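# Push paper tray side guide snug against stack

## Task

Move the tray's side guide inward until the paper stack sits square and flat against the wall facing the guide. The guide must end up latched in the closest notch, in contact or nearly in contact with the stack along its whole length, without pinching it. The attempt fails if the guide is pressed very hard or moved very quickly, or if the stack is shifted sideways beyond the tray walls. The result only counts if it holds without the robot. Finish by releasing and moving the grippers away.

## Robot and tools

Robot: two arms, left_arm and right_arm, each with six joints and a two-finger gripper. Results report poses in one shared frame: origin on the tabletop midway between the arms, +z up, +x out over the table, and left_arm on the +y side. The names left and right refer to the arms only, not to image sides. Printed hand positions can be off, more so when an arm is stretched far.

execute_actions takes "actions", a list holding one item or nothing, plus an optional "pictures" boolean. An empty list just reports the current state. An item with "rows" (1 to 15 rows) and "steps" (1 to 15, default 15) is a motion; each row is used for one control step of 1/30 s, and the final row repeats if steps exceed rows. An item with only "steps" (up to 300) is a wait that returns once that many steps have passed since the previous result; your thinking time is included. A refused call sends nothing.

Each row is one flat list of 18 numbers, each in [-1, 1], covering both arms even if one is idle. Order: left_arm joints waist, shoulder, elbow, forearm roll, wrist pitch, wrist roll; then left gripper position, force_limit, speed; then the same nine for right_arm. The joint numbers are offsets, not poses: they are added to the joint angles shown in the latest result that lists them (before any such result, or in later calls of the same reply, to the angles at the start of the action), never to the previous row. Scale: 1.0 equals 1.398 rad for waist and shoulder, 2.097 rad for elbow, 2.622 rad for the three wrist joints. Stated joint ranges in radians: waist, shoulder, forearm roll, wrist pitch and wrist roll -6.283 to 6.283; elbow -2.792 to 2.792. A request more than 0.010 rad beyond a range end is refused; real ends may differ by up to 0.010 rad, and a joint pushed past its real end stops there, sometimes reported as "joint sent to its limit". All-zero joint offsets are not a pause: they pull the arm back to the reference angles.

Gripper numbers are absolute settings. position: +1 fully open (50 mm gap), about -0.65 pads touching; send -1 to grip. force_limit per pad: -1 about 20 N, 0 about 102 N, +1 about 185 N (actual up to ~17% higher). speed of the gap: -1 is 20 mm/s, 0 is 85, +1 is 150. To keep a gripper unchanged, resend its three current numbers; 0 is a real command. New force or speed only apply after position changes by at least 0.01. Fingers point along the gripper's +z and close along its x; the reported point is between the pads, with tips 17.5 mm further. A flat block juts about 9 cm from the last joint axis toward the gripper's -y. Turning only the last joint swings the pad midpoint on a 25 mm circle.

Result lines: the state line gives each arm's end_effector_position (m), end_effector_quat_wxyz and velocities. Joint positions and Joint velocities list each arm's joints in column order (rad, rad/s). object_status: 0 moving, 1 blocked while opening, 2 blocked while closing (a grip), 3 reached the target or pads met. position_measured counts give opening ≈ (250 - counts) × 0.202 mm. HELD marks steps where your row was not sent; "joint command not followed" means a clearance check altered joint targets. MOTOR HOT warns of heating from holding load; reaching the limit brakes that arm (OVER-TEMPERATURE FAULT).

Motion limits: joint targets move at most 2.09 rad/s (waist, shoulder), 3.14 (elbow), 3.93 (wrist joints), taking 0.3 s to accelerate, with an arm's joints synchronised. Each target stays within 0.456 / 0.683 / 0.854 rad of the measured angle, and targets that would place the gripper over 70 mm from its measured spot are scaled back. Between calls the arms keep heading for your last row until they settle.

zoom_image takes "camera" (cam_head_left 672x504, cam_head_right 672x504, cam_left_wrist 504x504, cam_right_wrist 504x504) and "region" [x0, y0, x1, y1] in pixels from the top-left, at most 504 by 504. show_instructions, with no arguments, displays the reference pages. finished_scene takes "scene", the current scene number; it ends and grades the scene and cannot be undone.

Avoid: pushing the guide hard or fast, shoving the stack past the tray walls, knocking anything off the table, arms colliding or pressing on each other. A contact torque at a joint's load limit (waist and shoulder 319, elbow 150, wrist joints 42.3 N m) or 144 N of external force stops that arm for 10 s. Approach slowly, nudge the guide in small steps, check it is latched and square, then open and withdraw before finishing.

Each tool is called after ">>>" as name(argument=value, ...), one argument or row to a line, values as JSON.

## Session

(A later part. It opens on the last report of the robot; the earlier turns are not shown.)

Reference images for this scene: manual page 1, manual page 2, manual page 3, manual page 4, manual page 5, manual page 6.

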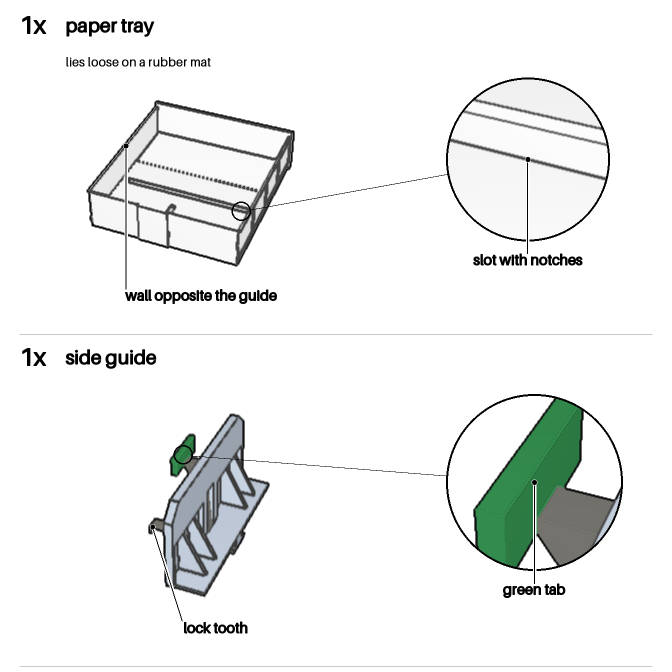

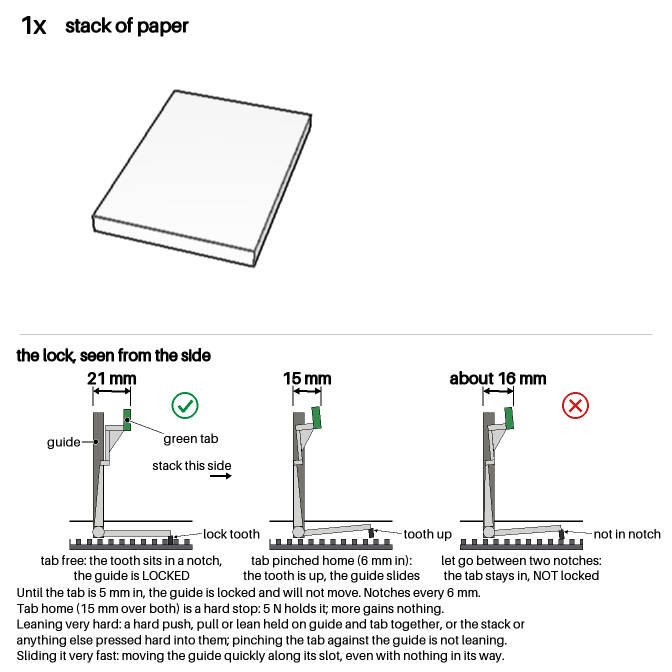

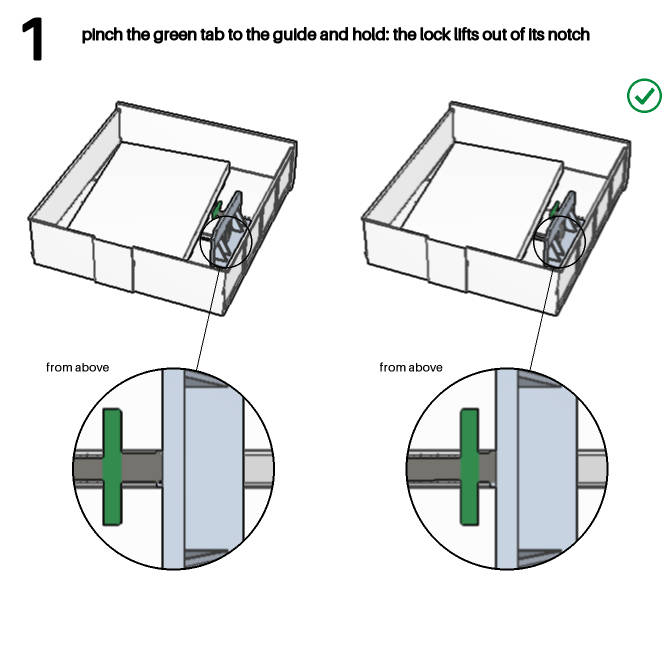

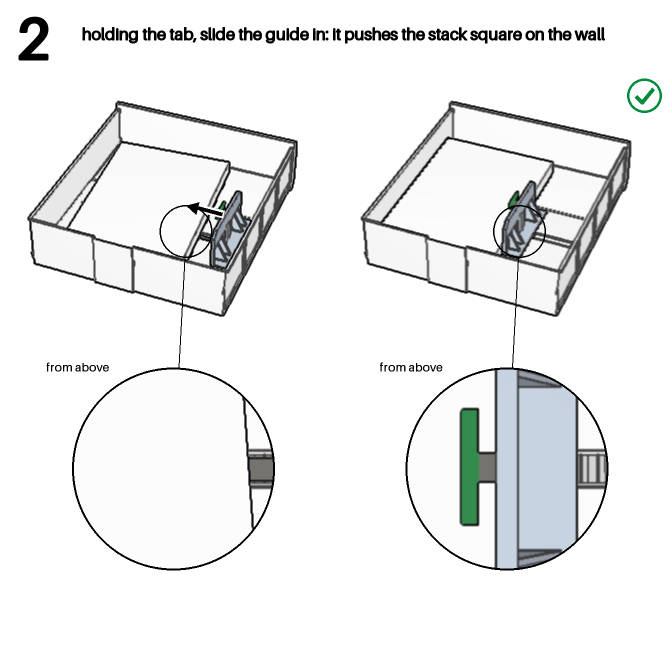

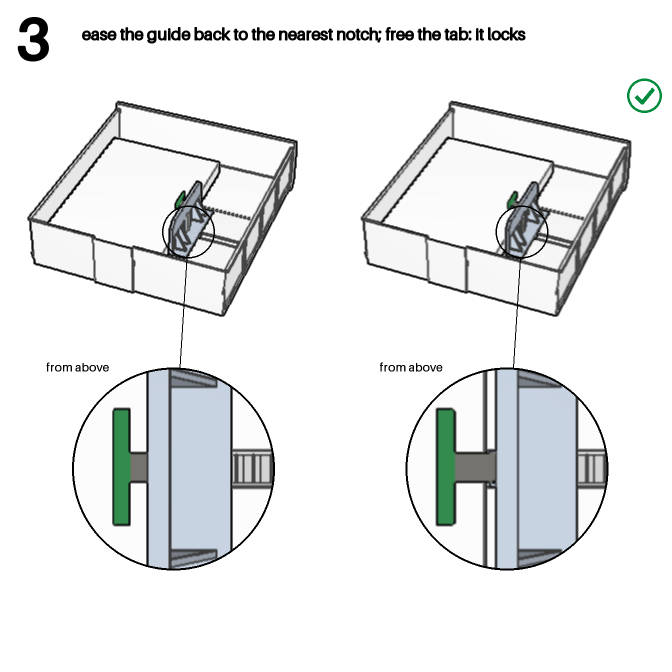

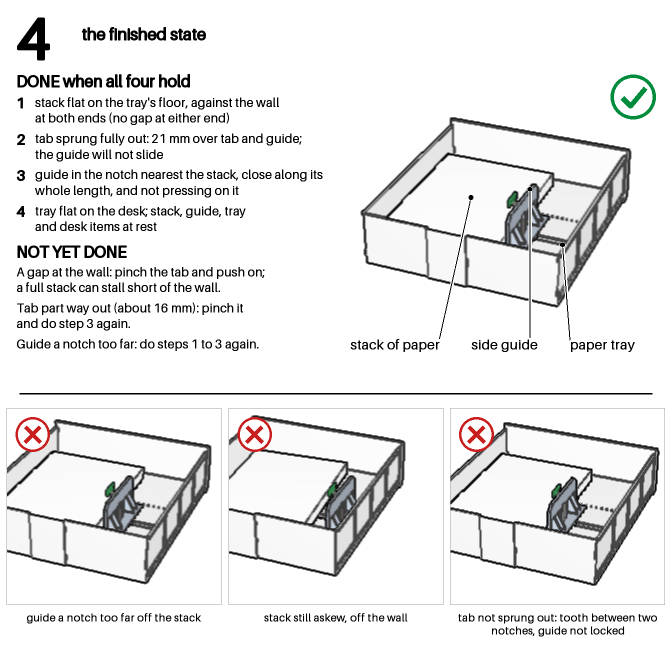

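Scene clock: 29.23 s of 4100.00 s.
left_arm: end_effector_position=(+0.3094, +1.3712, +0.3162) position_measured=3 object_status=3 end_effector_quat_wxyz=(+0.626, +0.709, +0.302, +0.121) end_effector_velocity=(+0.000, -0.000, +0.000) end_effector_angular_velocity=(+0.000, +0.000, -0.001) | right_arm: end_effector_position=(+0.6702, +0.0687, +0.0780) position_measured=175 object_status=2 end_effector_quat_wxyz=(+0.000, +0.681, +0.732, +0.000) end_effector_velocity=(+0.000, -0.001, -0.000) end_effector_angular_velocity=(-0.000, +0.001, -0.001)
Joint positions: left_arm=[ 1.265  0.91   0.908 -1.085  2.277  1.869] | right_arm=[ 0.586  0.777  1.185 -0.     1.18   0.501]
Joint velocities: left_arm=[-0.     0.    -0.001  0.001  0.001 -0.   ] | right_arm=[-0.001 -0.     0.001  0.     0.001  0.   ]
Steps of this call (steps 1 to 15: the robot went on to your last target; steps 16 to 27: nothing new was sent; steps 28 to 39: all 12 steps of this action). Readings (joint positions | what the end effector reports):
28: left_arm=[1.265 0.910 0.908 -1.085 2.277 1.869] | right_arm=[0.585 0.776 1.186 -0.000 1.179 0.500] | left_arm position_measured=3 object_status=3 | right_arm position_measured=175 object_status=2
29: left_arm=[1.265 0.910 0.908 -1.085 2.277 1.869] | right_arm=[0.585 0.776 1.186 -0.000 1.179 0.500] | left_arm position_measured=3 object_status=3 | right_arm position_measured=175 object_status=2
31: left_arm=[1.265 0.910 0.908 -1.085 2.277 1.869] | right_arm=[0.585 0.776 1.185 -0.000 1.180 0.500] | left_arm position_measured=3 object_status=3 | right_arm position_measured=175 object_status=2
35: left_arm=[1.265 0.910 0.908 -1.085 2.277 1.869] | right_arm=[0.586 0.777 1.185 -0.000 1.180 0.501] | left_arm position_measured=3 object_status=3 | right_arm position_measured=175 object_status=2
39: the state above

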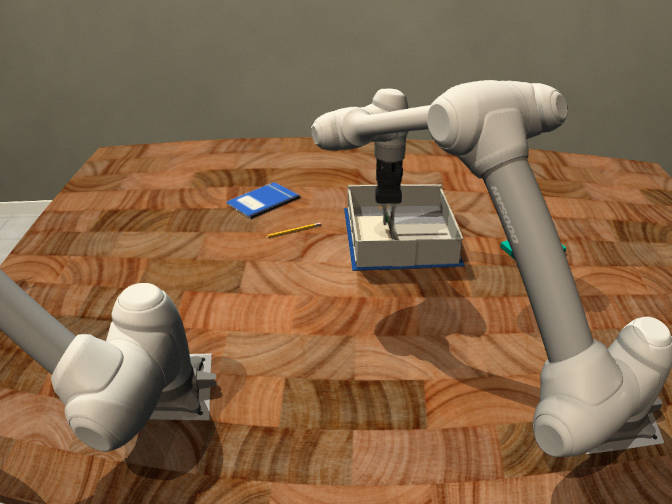

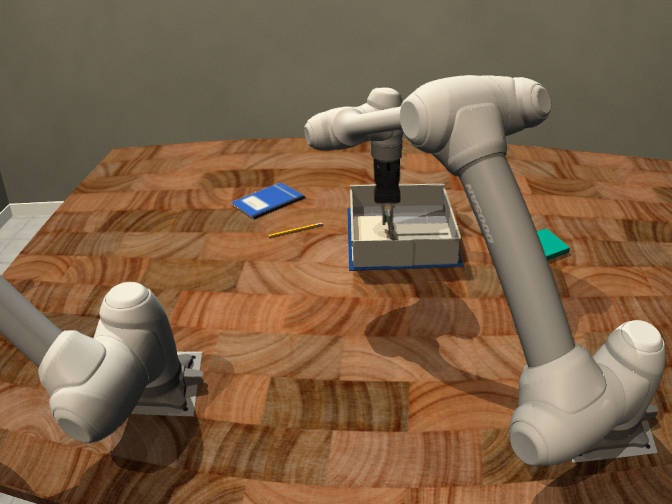

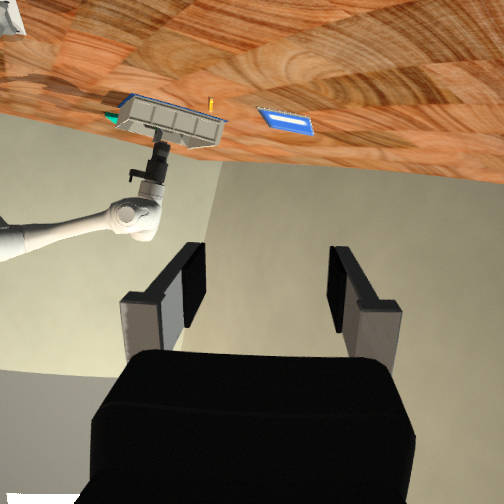

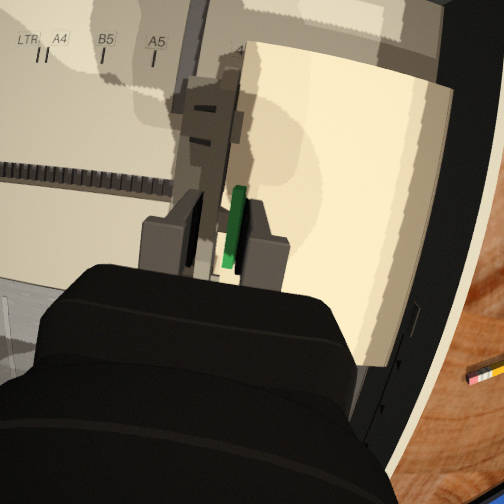

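>>> execute_actions(
  actions=[
    {"rows":[[0,0,0,0,0,0,1,-1,0,0.0004,0.00034,-0.00042,0,0.00015,0.00022,-1,-1,-0.6],[0,0,0,0,0,0,1,-1,0,0.0004,0.00034,-0.00042,0,0.00015,0.00022,-1,-1,-0.6],[0,0,0,0,0,0,1,-1,0,0.0007,0.0006,-0.00074,0,0.00027,0.00038,-1,-1,-0.6]],"steps":12},
  ],
)

>>> zoom_image(
  camera="cam_right_wrist",
  region=[80,20,280,220],
)

Scene clock: 30.70 s of 4100.00 s.
left_arm: end_effector_position=(+0.3094, +1.3712, +0.3162) position_measured=3 object_status=3 end_effector_quat_wxyz=(+0.626, +0.709, +0.302, +0.121) end_effector_velocity=(-0.001, +0.000, +0.001) end_effector_angular_velocity=(+0.001, -0.001, +0.001) | right_arm: end_effector_position=(+0.6702, +0.0697, +0.0780) position_measured=175 object_status=2 end_effector_quat_wxyz=(+0.000, +0.681, +0.732, +0.000) end_effector_velocity=(-0.001, -0.000, -0.001) end_effector_angular_velocity=(-0.001, +0.002, +0.001)
Joint positions: left_arm=[ 1.265  0.91   0.908 -1.085  2.277  1.869] | right_arm=[ 0.587  0.778  1.183 -0.     1.181  0.502]
Joint velocities: left_arm=[ 0.001 -0.001 -0.    -0.001 -0.     0.   ] | right_arm=[ 0.001  0.001  0.001 -0.     0.001 -0.   ]
Steps of this call (steps 1 to 15: the robot went on to your last target; steps 16 to 32: nothing new was sent; steps 33 to 44: all 12 steps of this action). Readings (joint positions | what the end effector reports):
33: left_arm=[1.265 0.910 0.908 -1.085 2.277 1.869] | right_arm=[0.586 0.777 1.184 -0.000 1.180 0.501] | left_arm position_measured=3 object_status=3 | right_arm position_measured=175 object_status=2
34: left_arm=[1.265 0.910 0.908 -1.085 2.277 1.869] | right_arm=[0.586 0.777 1.184 -0.000 1.180 0.501] | left_arm position_measured=3 object_status=3 | right_arm position_measured=175 object_status=2
36: left_arm=[1.265 0.910 0.908 -1.085 2.277 1.869] | right_arm=[0.587 0.777 1.184 -0.000 1.181 0.502] | left_arm position_measured=3 object_status=3 | right_arm position_measured=175 object_status=2
40: left_arm=[1.265 0.910 0.908 -1.085 2.277 1.869] | right_arm=[0.587 0.777 1.183 -0.000 1.181 0.502] | left_arm position_measured=3 object_status=3 | right_arm position_measured=175 object_status=2
44: the state above

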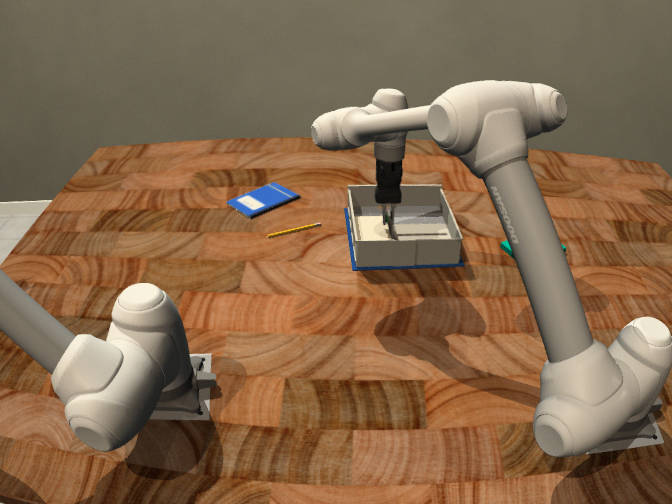

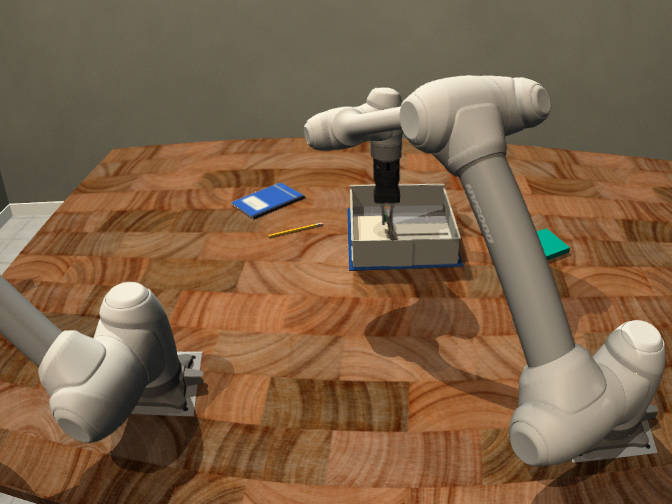

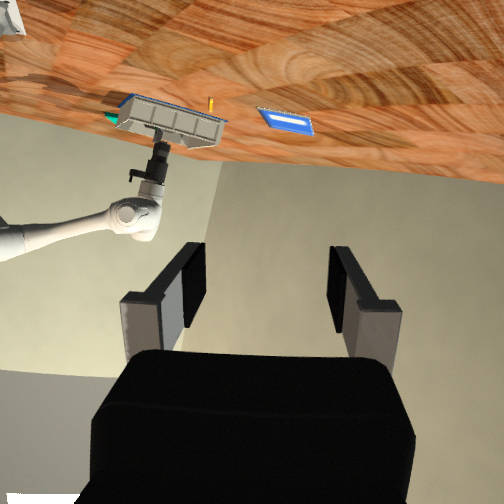

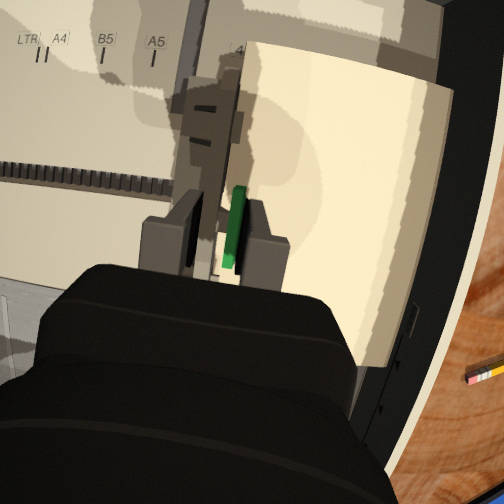

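Region (80, 20, 280, 220) of cam_right_wrist's 504x504 image, scaled by 2.520, with more detail than that image has.

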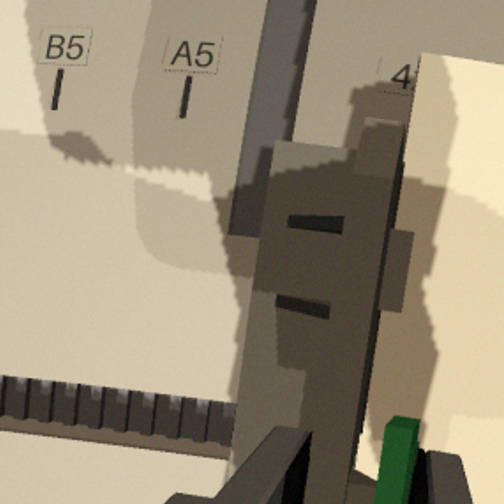

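Contact. Back ~3.9 mm and release.

>>> execute_actions(
  actions=[
    {"rows":[[0,0,0,0,0,0,1,-1,0,-0.0005,-0.00043,0.00053,0,-0.00019,-0.00027,-1,-1,-0.6],[0,0,0,0,0,0,1,-1,0,-0.001,-0.00086,0.00106,0,-0.00038,-0.00054,-1,-1,-0.6],[0,0,0,0,0,0,1,-1,0,-0.0015,-0.00129,0.00159,0,-0.00057,-0.00081,-1,-1,-0.6],[0,0,0,0,0,0,1,-1,0,-0.002,-0.00172,0.00212,0,-0.00076,-0.00108,-1,-1,-0.6],[0,0,0,0,0,0,1,-1,0,-0.0026,-0.00224,0.00276,0,-0.00099,-0.0014,-1,-1,-0.6]],"steps":13},
  ],
  pictures=false,
)

>>> execute_actions(
  actions=[
    {"rows":[[0,0,0,0,0,0,1,-1,0,0,0,0,0,0,0,0.35,-1,-0.7]]},
  ],
)

>>> zoom_image(
  camera="cam_right_wrist",
  region=[60,20,340,300],
)

Scene clock: 32.73 s of 4100.00 s.
left_arm: end_effector_position=(+0.3094, +1.3712, +0.3162) position_measured=3 object_status=3 end_effector_quat_wxyz=(+0.626, +0.709, +0.302, +0.121) end_effector_velocity=(+0.002, -0.000, -0.000) end_effector_angular_velocity=(-0.000, -0.001, -0.002) | right_arm: end_effector_position=(+0.6704, +0.0659, +0.0779) position_measured=175 object_status=2 end_effector_quat_wxyz=(+0.000, +0.681, +0.732, -0.000) end_effector_velocity=(+0.000, -0.001, +0.000) end_effector_angular_velocity=(+0.000, -0.000, -0.001)
Joint positions: left_arm=[ 1.265  0.91   0.908 -1.085  2.277  1.869] | right_arm=[ 0.584  0.774  1.189 -0.     1.178  0.498]
Joint velocities: left_arm=[-0.002  0.    -0.    -0.001 -0.    -0.   ] | right_arm=[-0.001 -0.001  0.001  0.    -0.    -0.   ]
Steps of this call (steps 1 to 15: the robot went on to your last target; steps 16 to 48: nothing new was sent; steps 49 to 61: all 13 steps of this action). Readings (joint positions | what the end effector reports):
49: left_arm=[1.265 0.910 0.908 -1.085 2.277 1.869] | right_arm=[0.587 0.778 1.183 -0.000 1.181 0.502] | left_arm position_measured=3 object_status=3 | right_arm position_measured=175 object_status=2
50: left_arm=[1.265 0.910 0.908 -1.085 2.277 1.869] | right_arm=[0.587 0.778 1.183 -0.000 1.181 0.502] | left_arm position_measured=3 object_status=3 | right_arm position_measured=175 object_status=2
52: left_arm=[1.265 0.910 0.908 -1.085 2.277 1.869] | right_arm=[0.587 0.777 1.184 -0.000 1.180 0.501] | left_arm position_measured=3 object_status=3 | right_arm position_measured=175 object_status=2
56: left_arm=[1.265 0.910 0.908 -1.085 2.277 1.869] | right_arm=[0.584 0.775 1.188 -0.000 1.179 0.499] | left_arm position_measured=3 object_status=3 | right_arm position_measured=175 object_status=2
61: the state above

Scene clock: 33.23 s of 4100.00 s.
left_arm: end_effector_position=(+0.3094, +1.3712, +0.3162) position_measured=3 object_status=3 end_effector_quat_wxyz=(+0.626, +0.709, +0.302, +0.121) end_effector_velocity=(+0.001, -0.000, -0.000) end_effector_angular_velocity=(-0.000, -0.000, -0.002) | right_arm: end_effector_position=(+0.6704, +0.0658, +0.0779) position_measured=100 object_status=0 end_effector_quat_wxyz=(+0.000, +0.681, +0.732, -0.000) end_effector_velocity=(+0.000, -0.000, +0.000) end_effector_angular_velocity=(+0.000, -0.001, +0.001)
Joint positions: left_arm=[ 1.265  0.91   0.908 -1.085  2.277  1.869] | right_arm=[ 0.583  0.774  1.189 -0.     1.178  0.498]
Joint velocities: left_arm=[-0.001  0.    -0.    -0.     0.001 -0.   ] | right_arm=[-0.    -0.001  0.    -0.    -0.001 -0.001]
Steps of this call (steps 1 to 15: all 15 steps of this action). Readings (joint positions | what the end effector reports):
1: left_arm=[1.265 0.910 0.908 -1.085 2.277 1.869] | right_arm=[0.583 0.774 1.189 -0.000 1.178 0.498] | left_arm position_measured=3 object_status=3 | right_arm position_measured=173 object_status=0
2: left_arm=[1.265 0.910 0.908 -1.085 2.277 1.869] | right_arm=[0.583 0.774 1.189 -0.000 1.178 0.498] | left_arm position_measured=3 object_status=3 | right_arm position_measured=166 object_status=0
4: left_arm=[1.265 0.910 0.908 -1.085 2.277 1.869] | right_arm=[0.583 0.774 1.189 -0.000 1.178 0.498] | left_arm position_measured=3 object_status=3 | right_arm position_measured=153 object_status=0
8: left_arm=[1.265 0.910 0.908 -1.085 2.277 1.869] | right_arm=[0.583 0.774 1.189 -0.000 1.178 0.498] | left_arm position_measured=3 object_status=3 | right_arm position_measured=127 object_status=0
15: the state above

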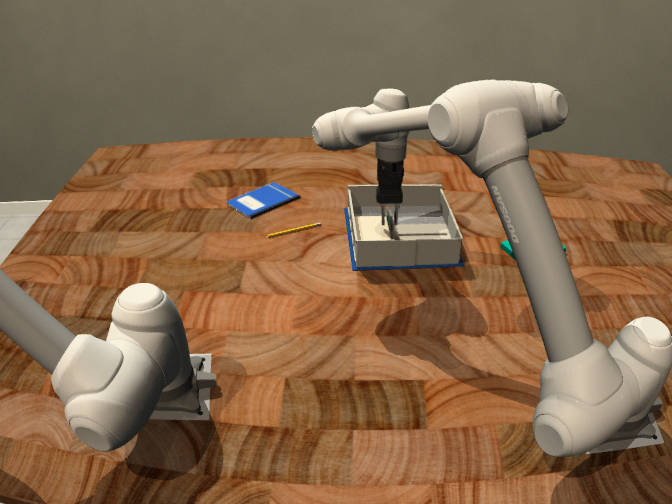

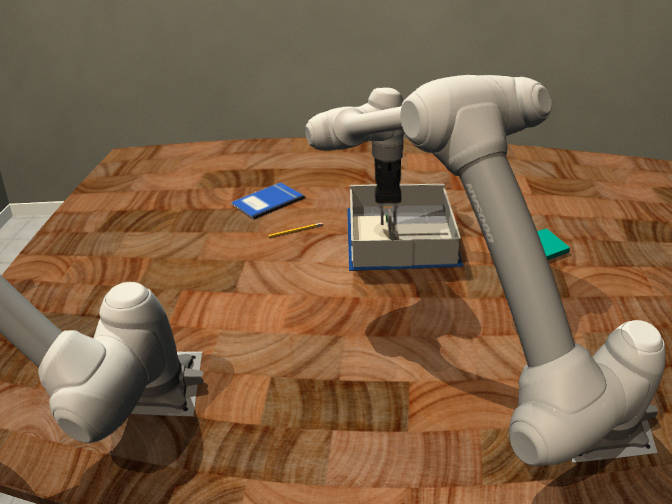

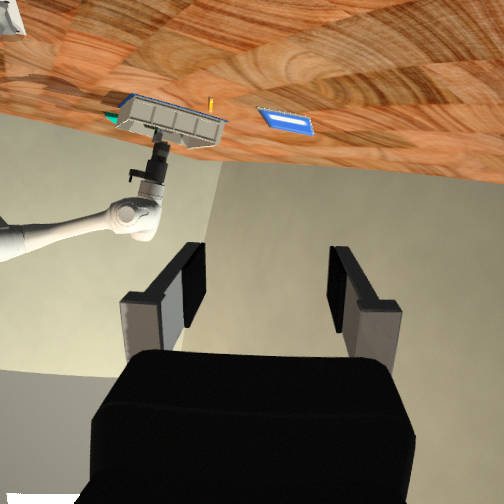

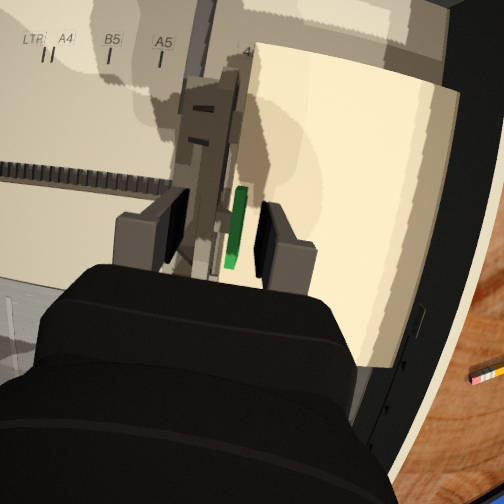

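Region (60, 20, 340, 300) of cam_right_wrist's 504x504 image, scaled by 1.800, with more detail than that image has.

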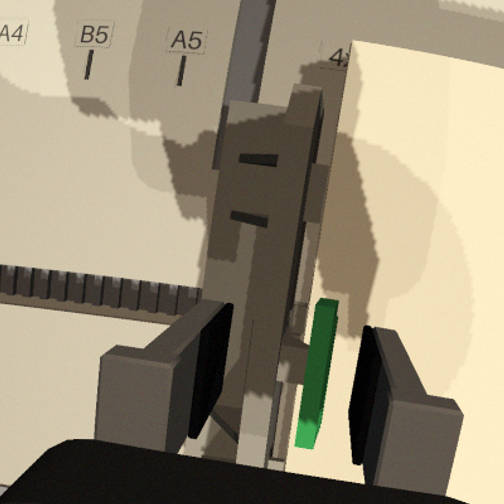

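>>> execute_actions(
  actions=[
    {"rows":[[0,0,0,0,0,0,1,-1,0,0.002,0.00172,-0.00212,0,0.00076,0.00108,0.35,-1,-0.7],[0,0,0,0,0,0,1,-1,0,0.004,0.00344,-0.00424,0,0.00152,0.00216,0.35,-1,-0.7],[0,0,0,0,0,0,1,-1,0,0.004,0.00344,-0.00424,0,0.00152,0.00216,0.35,-1,-0.7],[0,0,0,0,0,0,1,-1,0,0.004,0.00344,-0.00424,0,0.00152,0.00216,0.35,-1,-0.7],[0,0,0,0,0,0,1,-1,0,0.004,0.00344,-0.00424,0,0.00152,0.00216,0.35,-1,-0.7],[0,0,0,0,0,0,1,-1,0,0.004,0.00344,-0.00424,0,0.00152,0.00216,0.35,-1,-0.7],[0,0,0,0,0,0,1,-1,0,0.0045,0.00387,-0.00477,0,0.00171,0.00243,0.35,-1,-0.7],[0,0,0,0,0,0,1,-1,0,0.0045,0.00387,-0.00477,0,0.00171,0.00243,0.35,-1,-0.7],[0,0,0,0,0,0,1,-1,0,0.005,0.0043,-0.0053,0,0.0019,0.0027,0.35,-1,-0.7],[0,0,0,0,0,0,1,-1,0,0.005,0.0043,-0.0053,0,0.0019,0.0027,0.35,-1,-0.7],[0,0,0,0,0,0,1,-1,0,0.0053,0.00456,-0.00562,0,0.002,0.00286,0.35,-1,-0.7]]},
  ],
  pictures=false,
)

>>> execute_actions(
  actions=[
    {"steps":6},
  ],
)

>>> zoom_image(
  camera="cam_right_wrist",
  region=[60,20,340,300],
)

Scene clock: 36.20 s of 4100.00 s.
left_arm: end_effector_position=(+0.3094, +1.3712, +0.3162) position_measured=3 object_status=3 end_effector_quat_wxyz=(+0.626, +0.709, +0.302, +0.121) end_effector_velocity=(-0.001, +0.000, -0.000) end_effector_angular_velocity=(+0.000, +0.001, +0.002) | right_arm: end_effector_position=(+0.6698, +0.0736, +0.0779) position_measured=100 object_status=3 end_effector_quat_wxyz=(+0.000, +0.681, +0.732, +0.000) end_effector_velocity=(-0.001, +0.002, -0.000) end_effector_angular_velocity=(-0.001, +0.001, -0.000)
Joint positions: left_arm=[ 1.265  0.91   0.908 -1.085  2.277  1.869] | right_arm=[ 0.591  0.781  1.177 -0.     1.183  0.506]
Joint velocities: left_arm=[ 0.001 -0.     0.     0.001 -0.001 -0.   ] | right_arm=[ 0.003  0.002 -0.003 -0.     0.002  0.003]
Steps of this call (steps 1 to 15: the robot went on to your last target; steps 16 to 74: nothing new was sent; steps 75 to 89: all 15 steps of this action). Readings (joint positions | what the end effector reports):
75: left_arm=[1.265 0.910 0.908 -1.085 2.277 1.869] | right_arm=[0.583 0.774 1.189 -0.000 1.178 0.498] | left_arm position_measured=3 object_status=3 | right_arm position_measured=100 object_status=3
76: left_arm=[1.265 0.910 0.908 -1.085 2.277 1.869] | right_arm=[0.584 0.775 1.187 -0.000 1.179 0.499] | left_arm position_measured=3 object_status=3 | right_arm position_measured=100 object_status=3
78: left_arm=[1.265 0.910 0.908 -1.085 2.277 1.869] | right_arm=[0.587 0.777 1.183 -0.000 1.181 0.502] | left_arm position_measured=3 object_status=3 | right_arm position_measured=100 object_status=3
82: left_arm=[1.265 0.910 0.908 -1.085 2.277 1.869] | right_arm=[0.589 0.779 1.180 -0.000 1.182 0.504] | left_arm position_measured=3 object_status=3 | right_arm position_measured=100 object_status=3
89: the state above

Scene clock: 36.40 s of 4100.00 s.
left_arm: end_effector_position=(+0.3094, +1.3712, +0.3162) position_measured=3 object_status=3 end_effector_quat_wxyz=(+0.626, +0.709, +0.302, +0.121) end_effector_velocity=(+0.000, -0.000, +0.000) end_effector_angular_velocity=(-0.000, +0.000, -0.000) | right_arm: end_effector_position=(+0.6697, +0.0738, +0.0779) position_measured=100 object_status=3 end_effector_quat_wxyz=(+0.000, +0.681, +0.732, +0.000) end_effector_velocity=(-0.000, +0.001, -0.000) end_effector_angular_velocity=(+0.000, +0.000, +0.001)
Joint positions: left_arm=[ 1.265  0.91   0.908 -1.085  2.277  1.869] | right_arm=[ 0.591  0.781  1.177 -0.     1.184  0.506]
Joint velocities: left_arm=[-0. -0.  0.  0.  0. -0.] | right_arm=[ 0.     0.    -0.     0.001 -0.    -0.001]
Steps of this call (steps 1 to 6: the robot went on to your last target). Readings (joint positions | what the end effector reports):
1: left_arm=[1.265 0.910 0.908 -1.085 2.277 1.869] | right_arm=[0.591 0.781 1.177 -0.000 1.184 0.506] | left_arm position_measured=3 object_status=3 | right_arm position_measured=100 object_status=3
2: left_arm=[1.265 0.910 0.908 -1.085 2.277 1.869] | right_arm=[0.591 0.781 1.177 -0.000 1.184 0.506] | left_arm position_measured=3 object_status=3 | right_arm position_measured=100 object_status=3
4: left_arm=[1.265 0.910 0.908 -1.085 2.277 1.869] | right_arm=[0.591 0.781 1.177 -0.000 1.184 0.506] | left_arm position_measured=3 object_status=3 | right_arm position_measured=100 object_status=3
6: the state above

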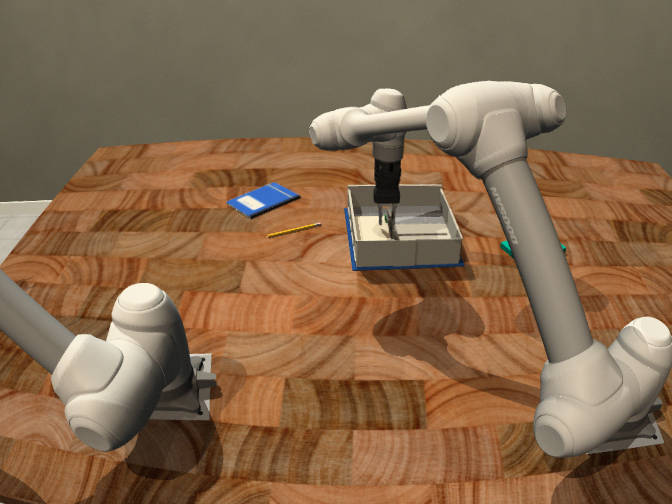

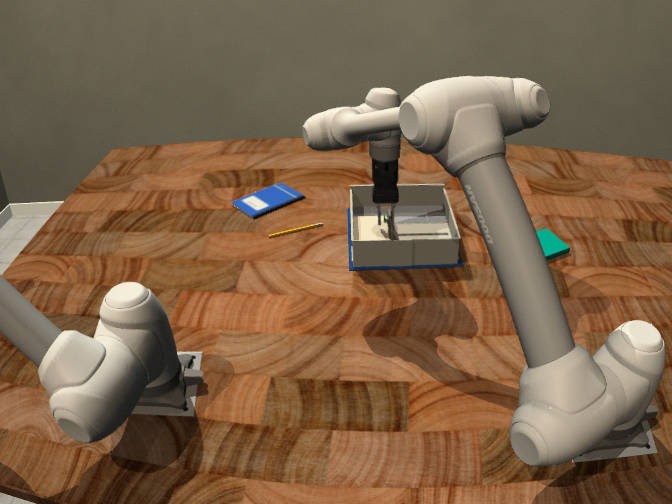

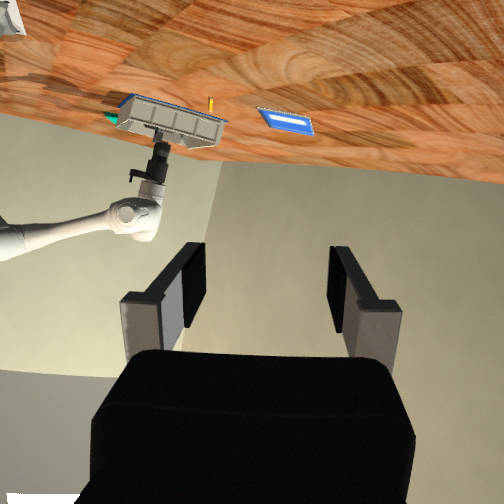

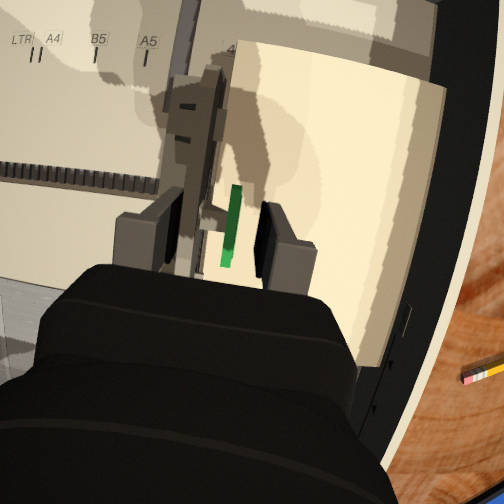

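Region (60, 20, 340, 300) of cam_right_wrist's 504x504 image, scaled by 1.800, with more detail than that image has.

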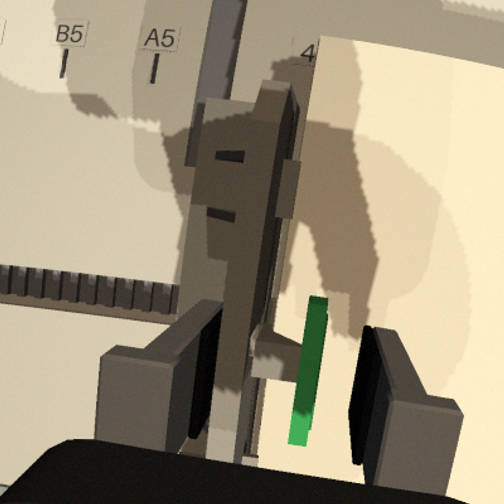

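Locked. Open and lift.

>>> execute_actions(
  actions=[
    {"rows":[[0,0,0,0,0,0,1,-1,0,0,0,0,0,0,0,0.8,-1,0],[0,0,0,0,0,0,1,-1,0,0,0,0,0,0,0,0.8,-1,0],[0,0,0,0,0,0,1,-1,0,0,0,0,0,0,0,0.8,-1,0],[0,0,0,0,0,0,1,-1,0,0,-0.054,-0.046,0,0.0656,0,0.8,-1,0]]},
  ],
  pictures=false,
)

>>> execute_actions(
  actions=[
    {"steps":6},
  ],
)

Scene clock: 37.93 s of 4100.00 s.
left_arm: end_effector_position=(+0.3094, +1.3712, +0.3162) position_measured=3 object_status=3 end_effector_quat_wxyz=(+0.626, +0.709, +0.302, +0.121) end_effector_velocity=(+0.001, +0.001, -0.000) end_effector_angular_velocity=(+0.003, +0.001, +0.002) | right_arm: end_effector_position=(+0.6649, +0.0707, +0.1981) position_measured=32 object_status=3 end_effector_quat_wxyz=(+0.000, +0.681, +0.732, -0.000) end_effector_velocity=(-0.005, -0.004, +0.034) end_effector_angular_velocity=(-0.009, +0.010, +0.001)
Joint positions: left_arm=[ 1.265  0.91   0.908 -1.085  2.277  1.869] | right_arm=[ 0.591  0.707  1.083 -0.     1.351  0.506]
Joint velocities: left_arm=[-0.    -0.    -0.001  0.001 -0.003  0.   ] | right_arm=[ 0.    -0.018 -0.031 -0.002  0.062 -0.001]
Steps of this call (steps 1 to 15: the robot went on to your last target; steps 16 to 31: nothing new was sent; steps 32 to 46: all 15 steps of this action). Readings (joint positions | what the end effector reports):
32: left_arm=[1.265 0.910 0.908 -1.085 2.277 1.869] | right_arm=[0.591 0.781 1.177 -0.000 1.184 0.506] | left_arm position_measured=3 object_status=3 | right_arm position_measured=95 object_status=0
33: left_arm=[1.265 0.910 0.908 -1.085 2.277 1.869] | right_arm=[0.591 0.781 1.177 -0.000 1.184 0.506] | left_arm position_measured=3 object_status=3 | right_arm position_measured=81 object_status=0
35: left_arm=[1.265 0.910 0.908 -1.085 2.277 1.869] | right_arm=[0.591 0.781 1.177 -0.000 1.184 0.506] | left_arm position_measured=3 object_status=3 | right_arm position_measured=53 object_status=0
39: left_arm=[1.265 0.910 0.908 -1.085 2.277 1.869] | right_arm=[0.591 0.747 1.134 -0.000 1.259 0.506] | left_arm position_measured=3 object_status=3 | right_arm position_measured=32 object_status=0
46: the state above

Scene clock: 38.13 s of 4100.00 s.
left_arm: end_effector_position=(+0.3094, +1.3712, +0.3162) position_measured=3 object_status=3 end_effector_quat_wxyz=(+0.626, +0.709, +0.302, +0.121) end_effector_velocity=(-0.000, -0.000, +0.000) end_effector_angular_velocity=(-0.000, -0.000, -0.001) | right_arm: end_effector_position=(+0.6647, +0.0706, +0.2010) position_measured=32 object_status=3 end_effector_quat_wxyz=(+0.000, +0.681, +0.732, -0.000) end_effector_velocity=(+0.000, -0.000, +0.004) end_effector_angular_velocity=(+0.002, -0.002, +0.001)
Joint positions: left_arm=[ 1.265  0.91   0.908 -1.085  2.277  1.869] | right_arm=[ 0.591  0.706  1.081 -0.     1.355  0.506]
Joint velocities: left_arm=[ 0.    -0.    -0.     0.001  0.001  0.   ] | right_arm=[-0.    -0.003 -0.003  0.     0.003 -0.001]
Steps of this call (steps 1 to 6: the robot went on to your last target). Readings (joint positions | what the end effector reports):
1: left_arm=[1.265 0.910 0.908 -1.085 2.277 1.869] | right_arm=[0.591 0.707 1.082 -0.000 1.353 0.506] | left_arm position_measured=3 object_status=3 | right_arm position_measured=32 object_status=3
2: left_arm=[1.265 0.910 0.908 -1.085 2.277 1.869] | right_arm=[0.591 0.706 1.082 -0.000 1.354 0.506] | left_arm position_measured=3 object_status=3 | right_arm position_measured=32 object_status=3
4: left_arm=[1.265 0.910 0.908 -1.085 2.277 1.869] | right_arm=[0.591 0.706 1.081 -0.000 1.355 0.506] | left_arm position_measured=3 object_status=3 | right_arm position_measured=32 object_status=3
6: the state above

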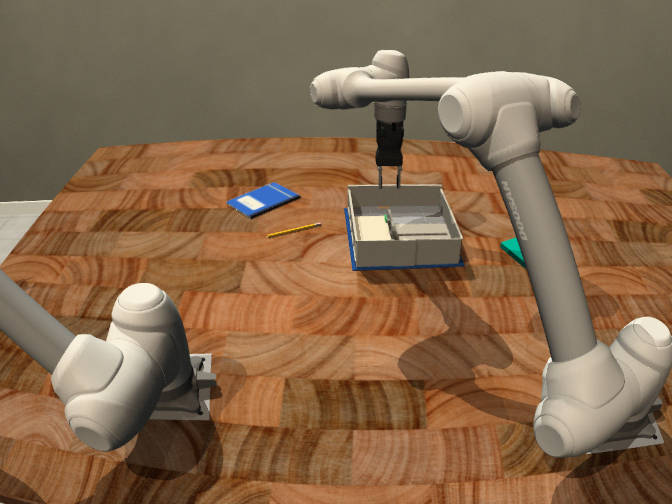

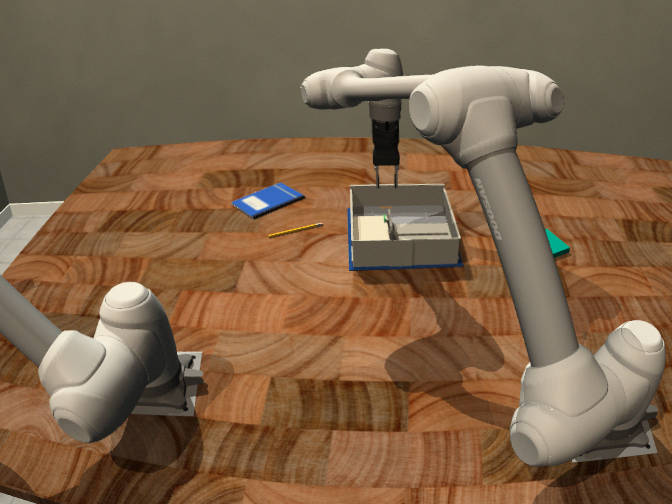

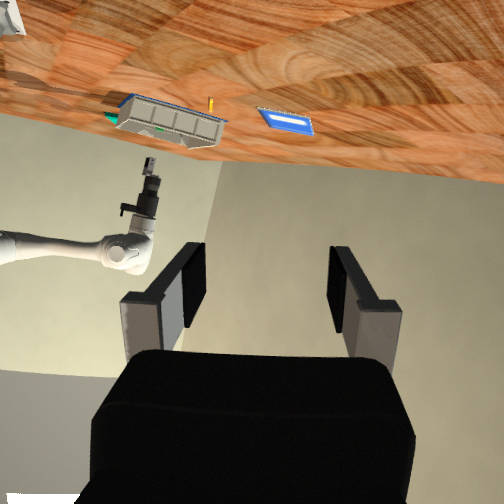

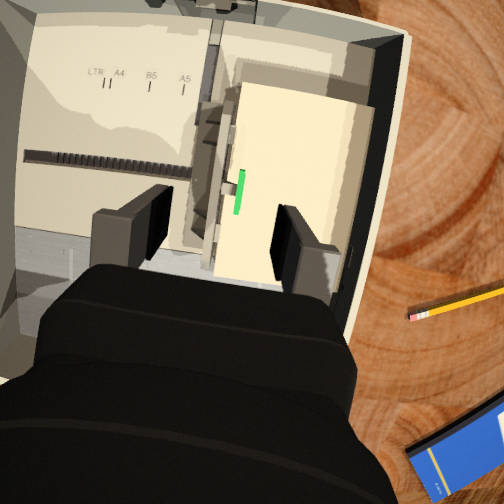

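>>> execute_actions(
  actions=[],
)

>>> zoom_image(
  camera="cam_right_wrist",
  region=[50, 0, 450, 400],
)

Scene clock: 40.93 s of 4100.00 s.
left_arm: end_effector_position=(+0.3094, +1.3712, +0.3162) position_measured=3 object_status=3 end_effector_quat_wxyz=(+0.626, +0.709, +0.302, +0.121) end_effector_velocity=(-0.000, +0.000, +0.000) end_effector_angular_velocity=(+0.000, -0.000, +0.000) | right_arm: end_effector_position=(+0.6647, +0.0705, +0.2013) position_measured=32 object_status=3 end_effector_quat_wxyz=(+0.000, +0.681, +0.732, +0.000) end_effector_velocity=(+0.000, +0.000, +0.001) end_effector_angular_velocity=(+0.001, -0.001, +0.001)
Joint positions: left_arm=[ 1.265  0.91   0.908 -1.085  2.277  1.869] | right_arm=[ 0.591  0.705  1.081 -0.     1.356  0.506]
Joint velocities: left_arm=[ 0. -0. -0. -0. -0. -0.] | right_arm=[ 0.    -0.    -0.001 -0.     0.    -0.001]
Steps of this call (steps 1 to 15: the robot went on to your last target; steps 16 to 84: nothing new was sent). Readings (joint positions | what the end effector reports):
1: left_arm=[1.265 0.910 0.908 -1.085 2.277 1.869] | right_arm=[0.591 0.705 1.081 -0.000 1.355 0.506] | left_arm position_measured=3 object_status=3 | right_arm position_measured=32 object_status=3
2: left_arm=[1.265 0.910 0.908 -1.085 2.277 1.869] | right_arm=[0.591 0.705 1.081 -0.000 1.355 0.506] | left_arm position_measured=3 object_status=3 | right_arm position_measured=32 object_status=3
4: left_arm=[1.265 0.910 0.908 -1.085 2.277 1.869] | right_arm=[0.591 0.705 1.081 -0.000 1.356 0.506] | left_arm position_measured=3 object_status=3 | right_arm position_measured=32 object_status=3
8: left_arm=[1.265 0.910 0.908 -1.085 2.277 1.869] | right_arm=[0.591 0.705 1.081 -0.000 1.356 0.506] | left_arm position_measured=3 object_status=3 | right_arm position_measured=32 object_status=3
84: the state above
All arms were judged still, so your last target was given up. Only a new action makes them travel on or press farther. Fingers that are still opening or closing keep moving.

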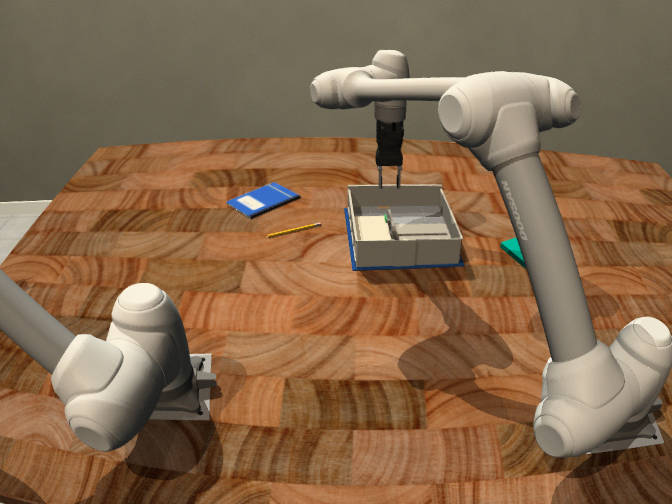

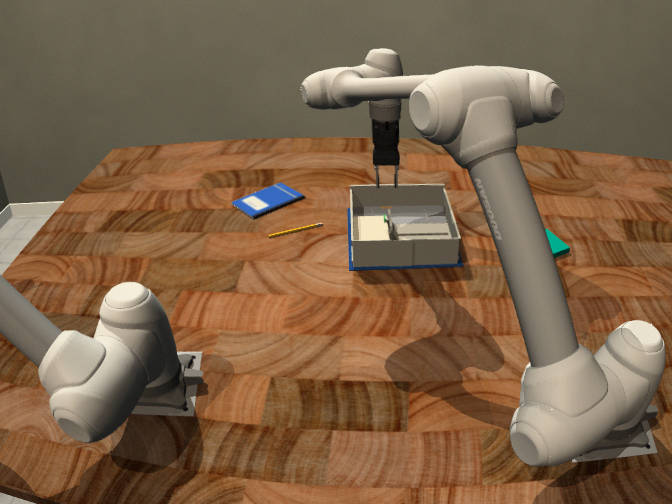

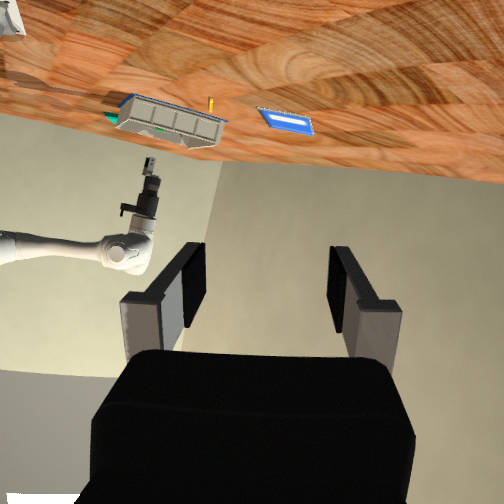

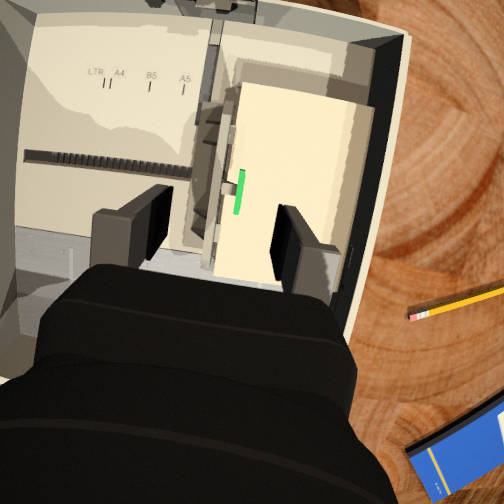

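Region (50, 0, 450, 400) of cam_right_wrist's 504x504 image, scaled by 1.260, with more detail than that image has.

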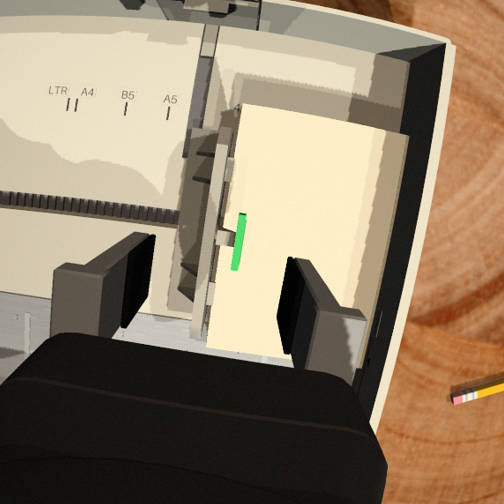

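Looks fine.

>>> finished_scene(
  scene=2,
)

The scene is finished: the task was done.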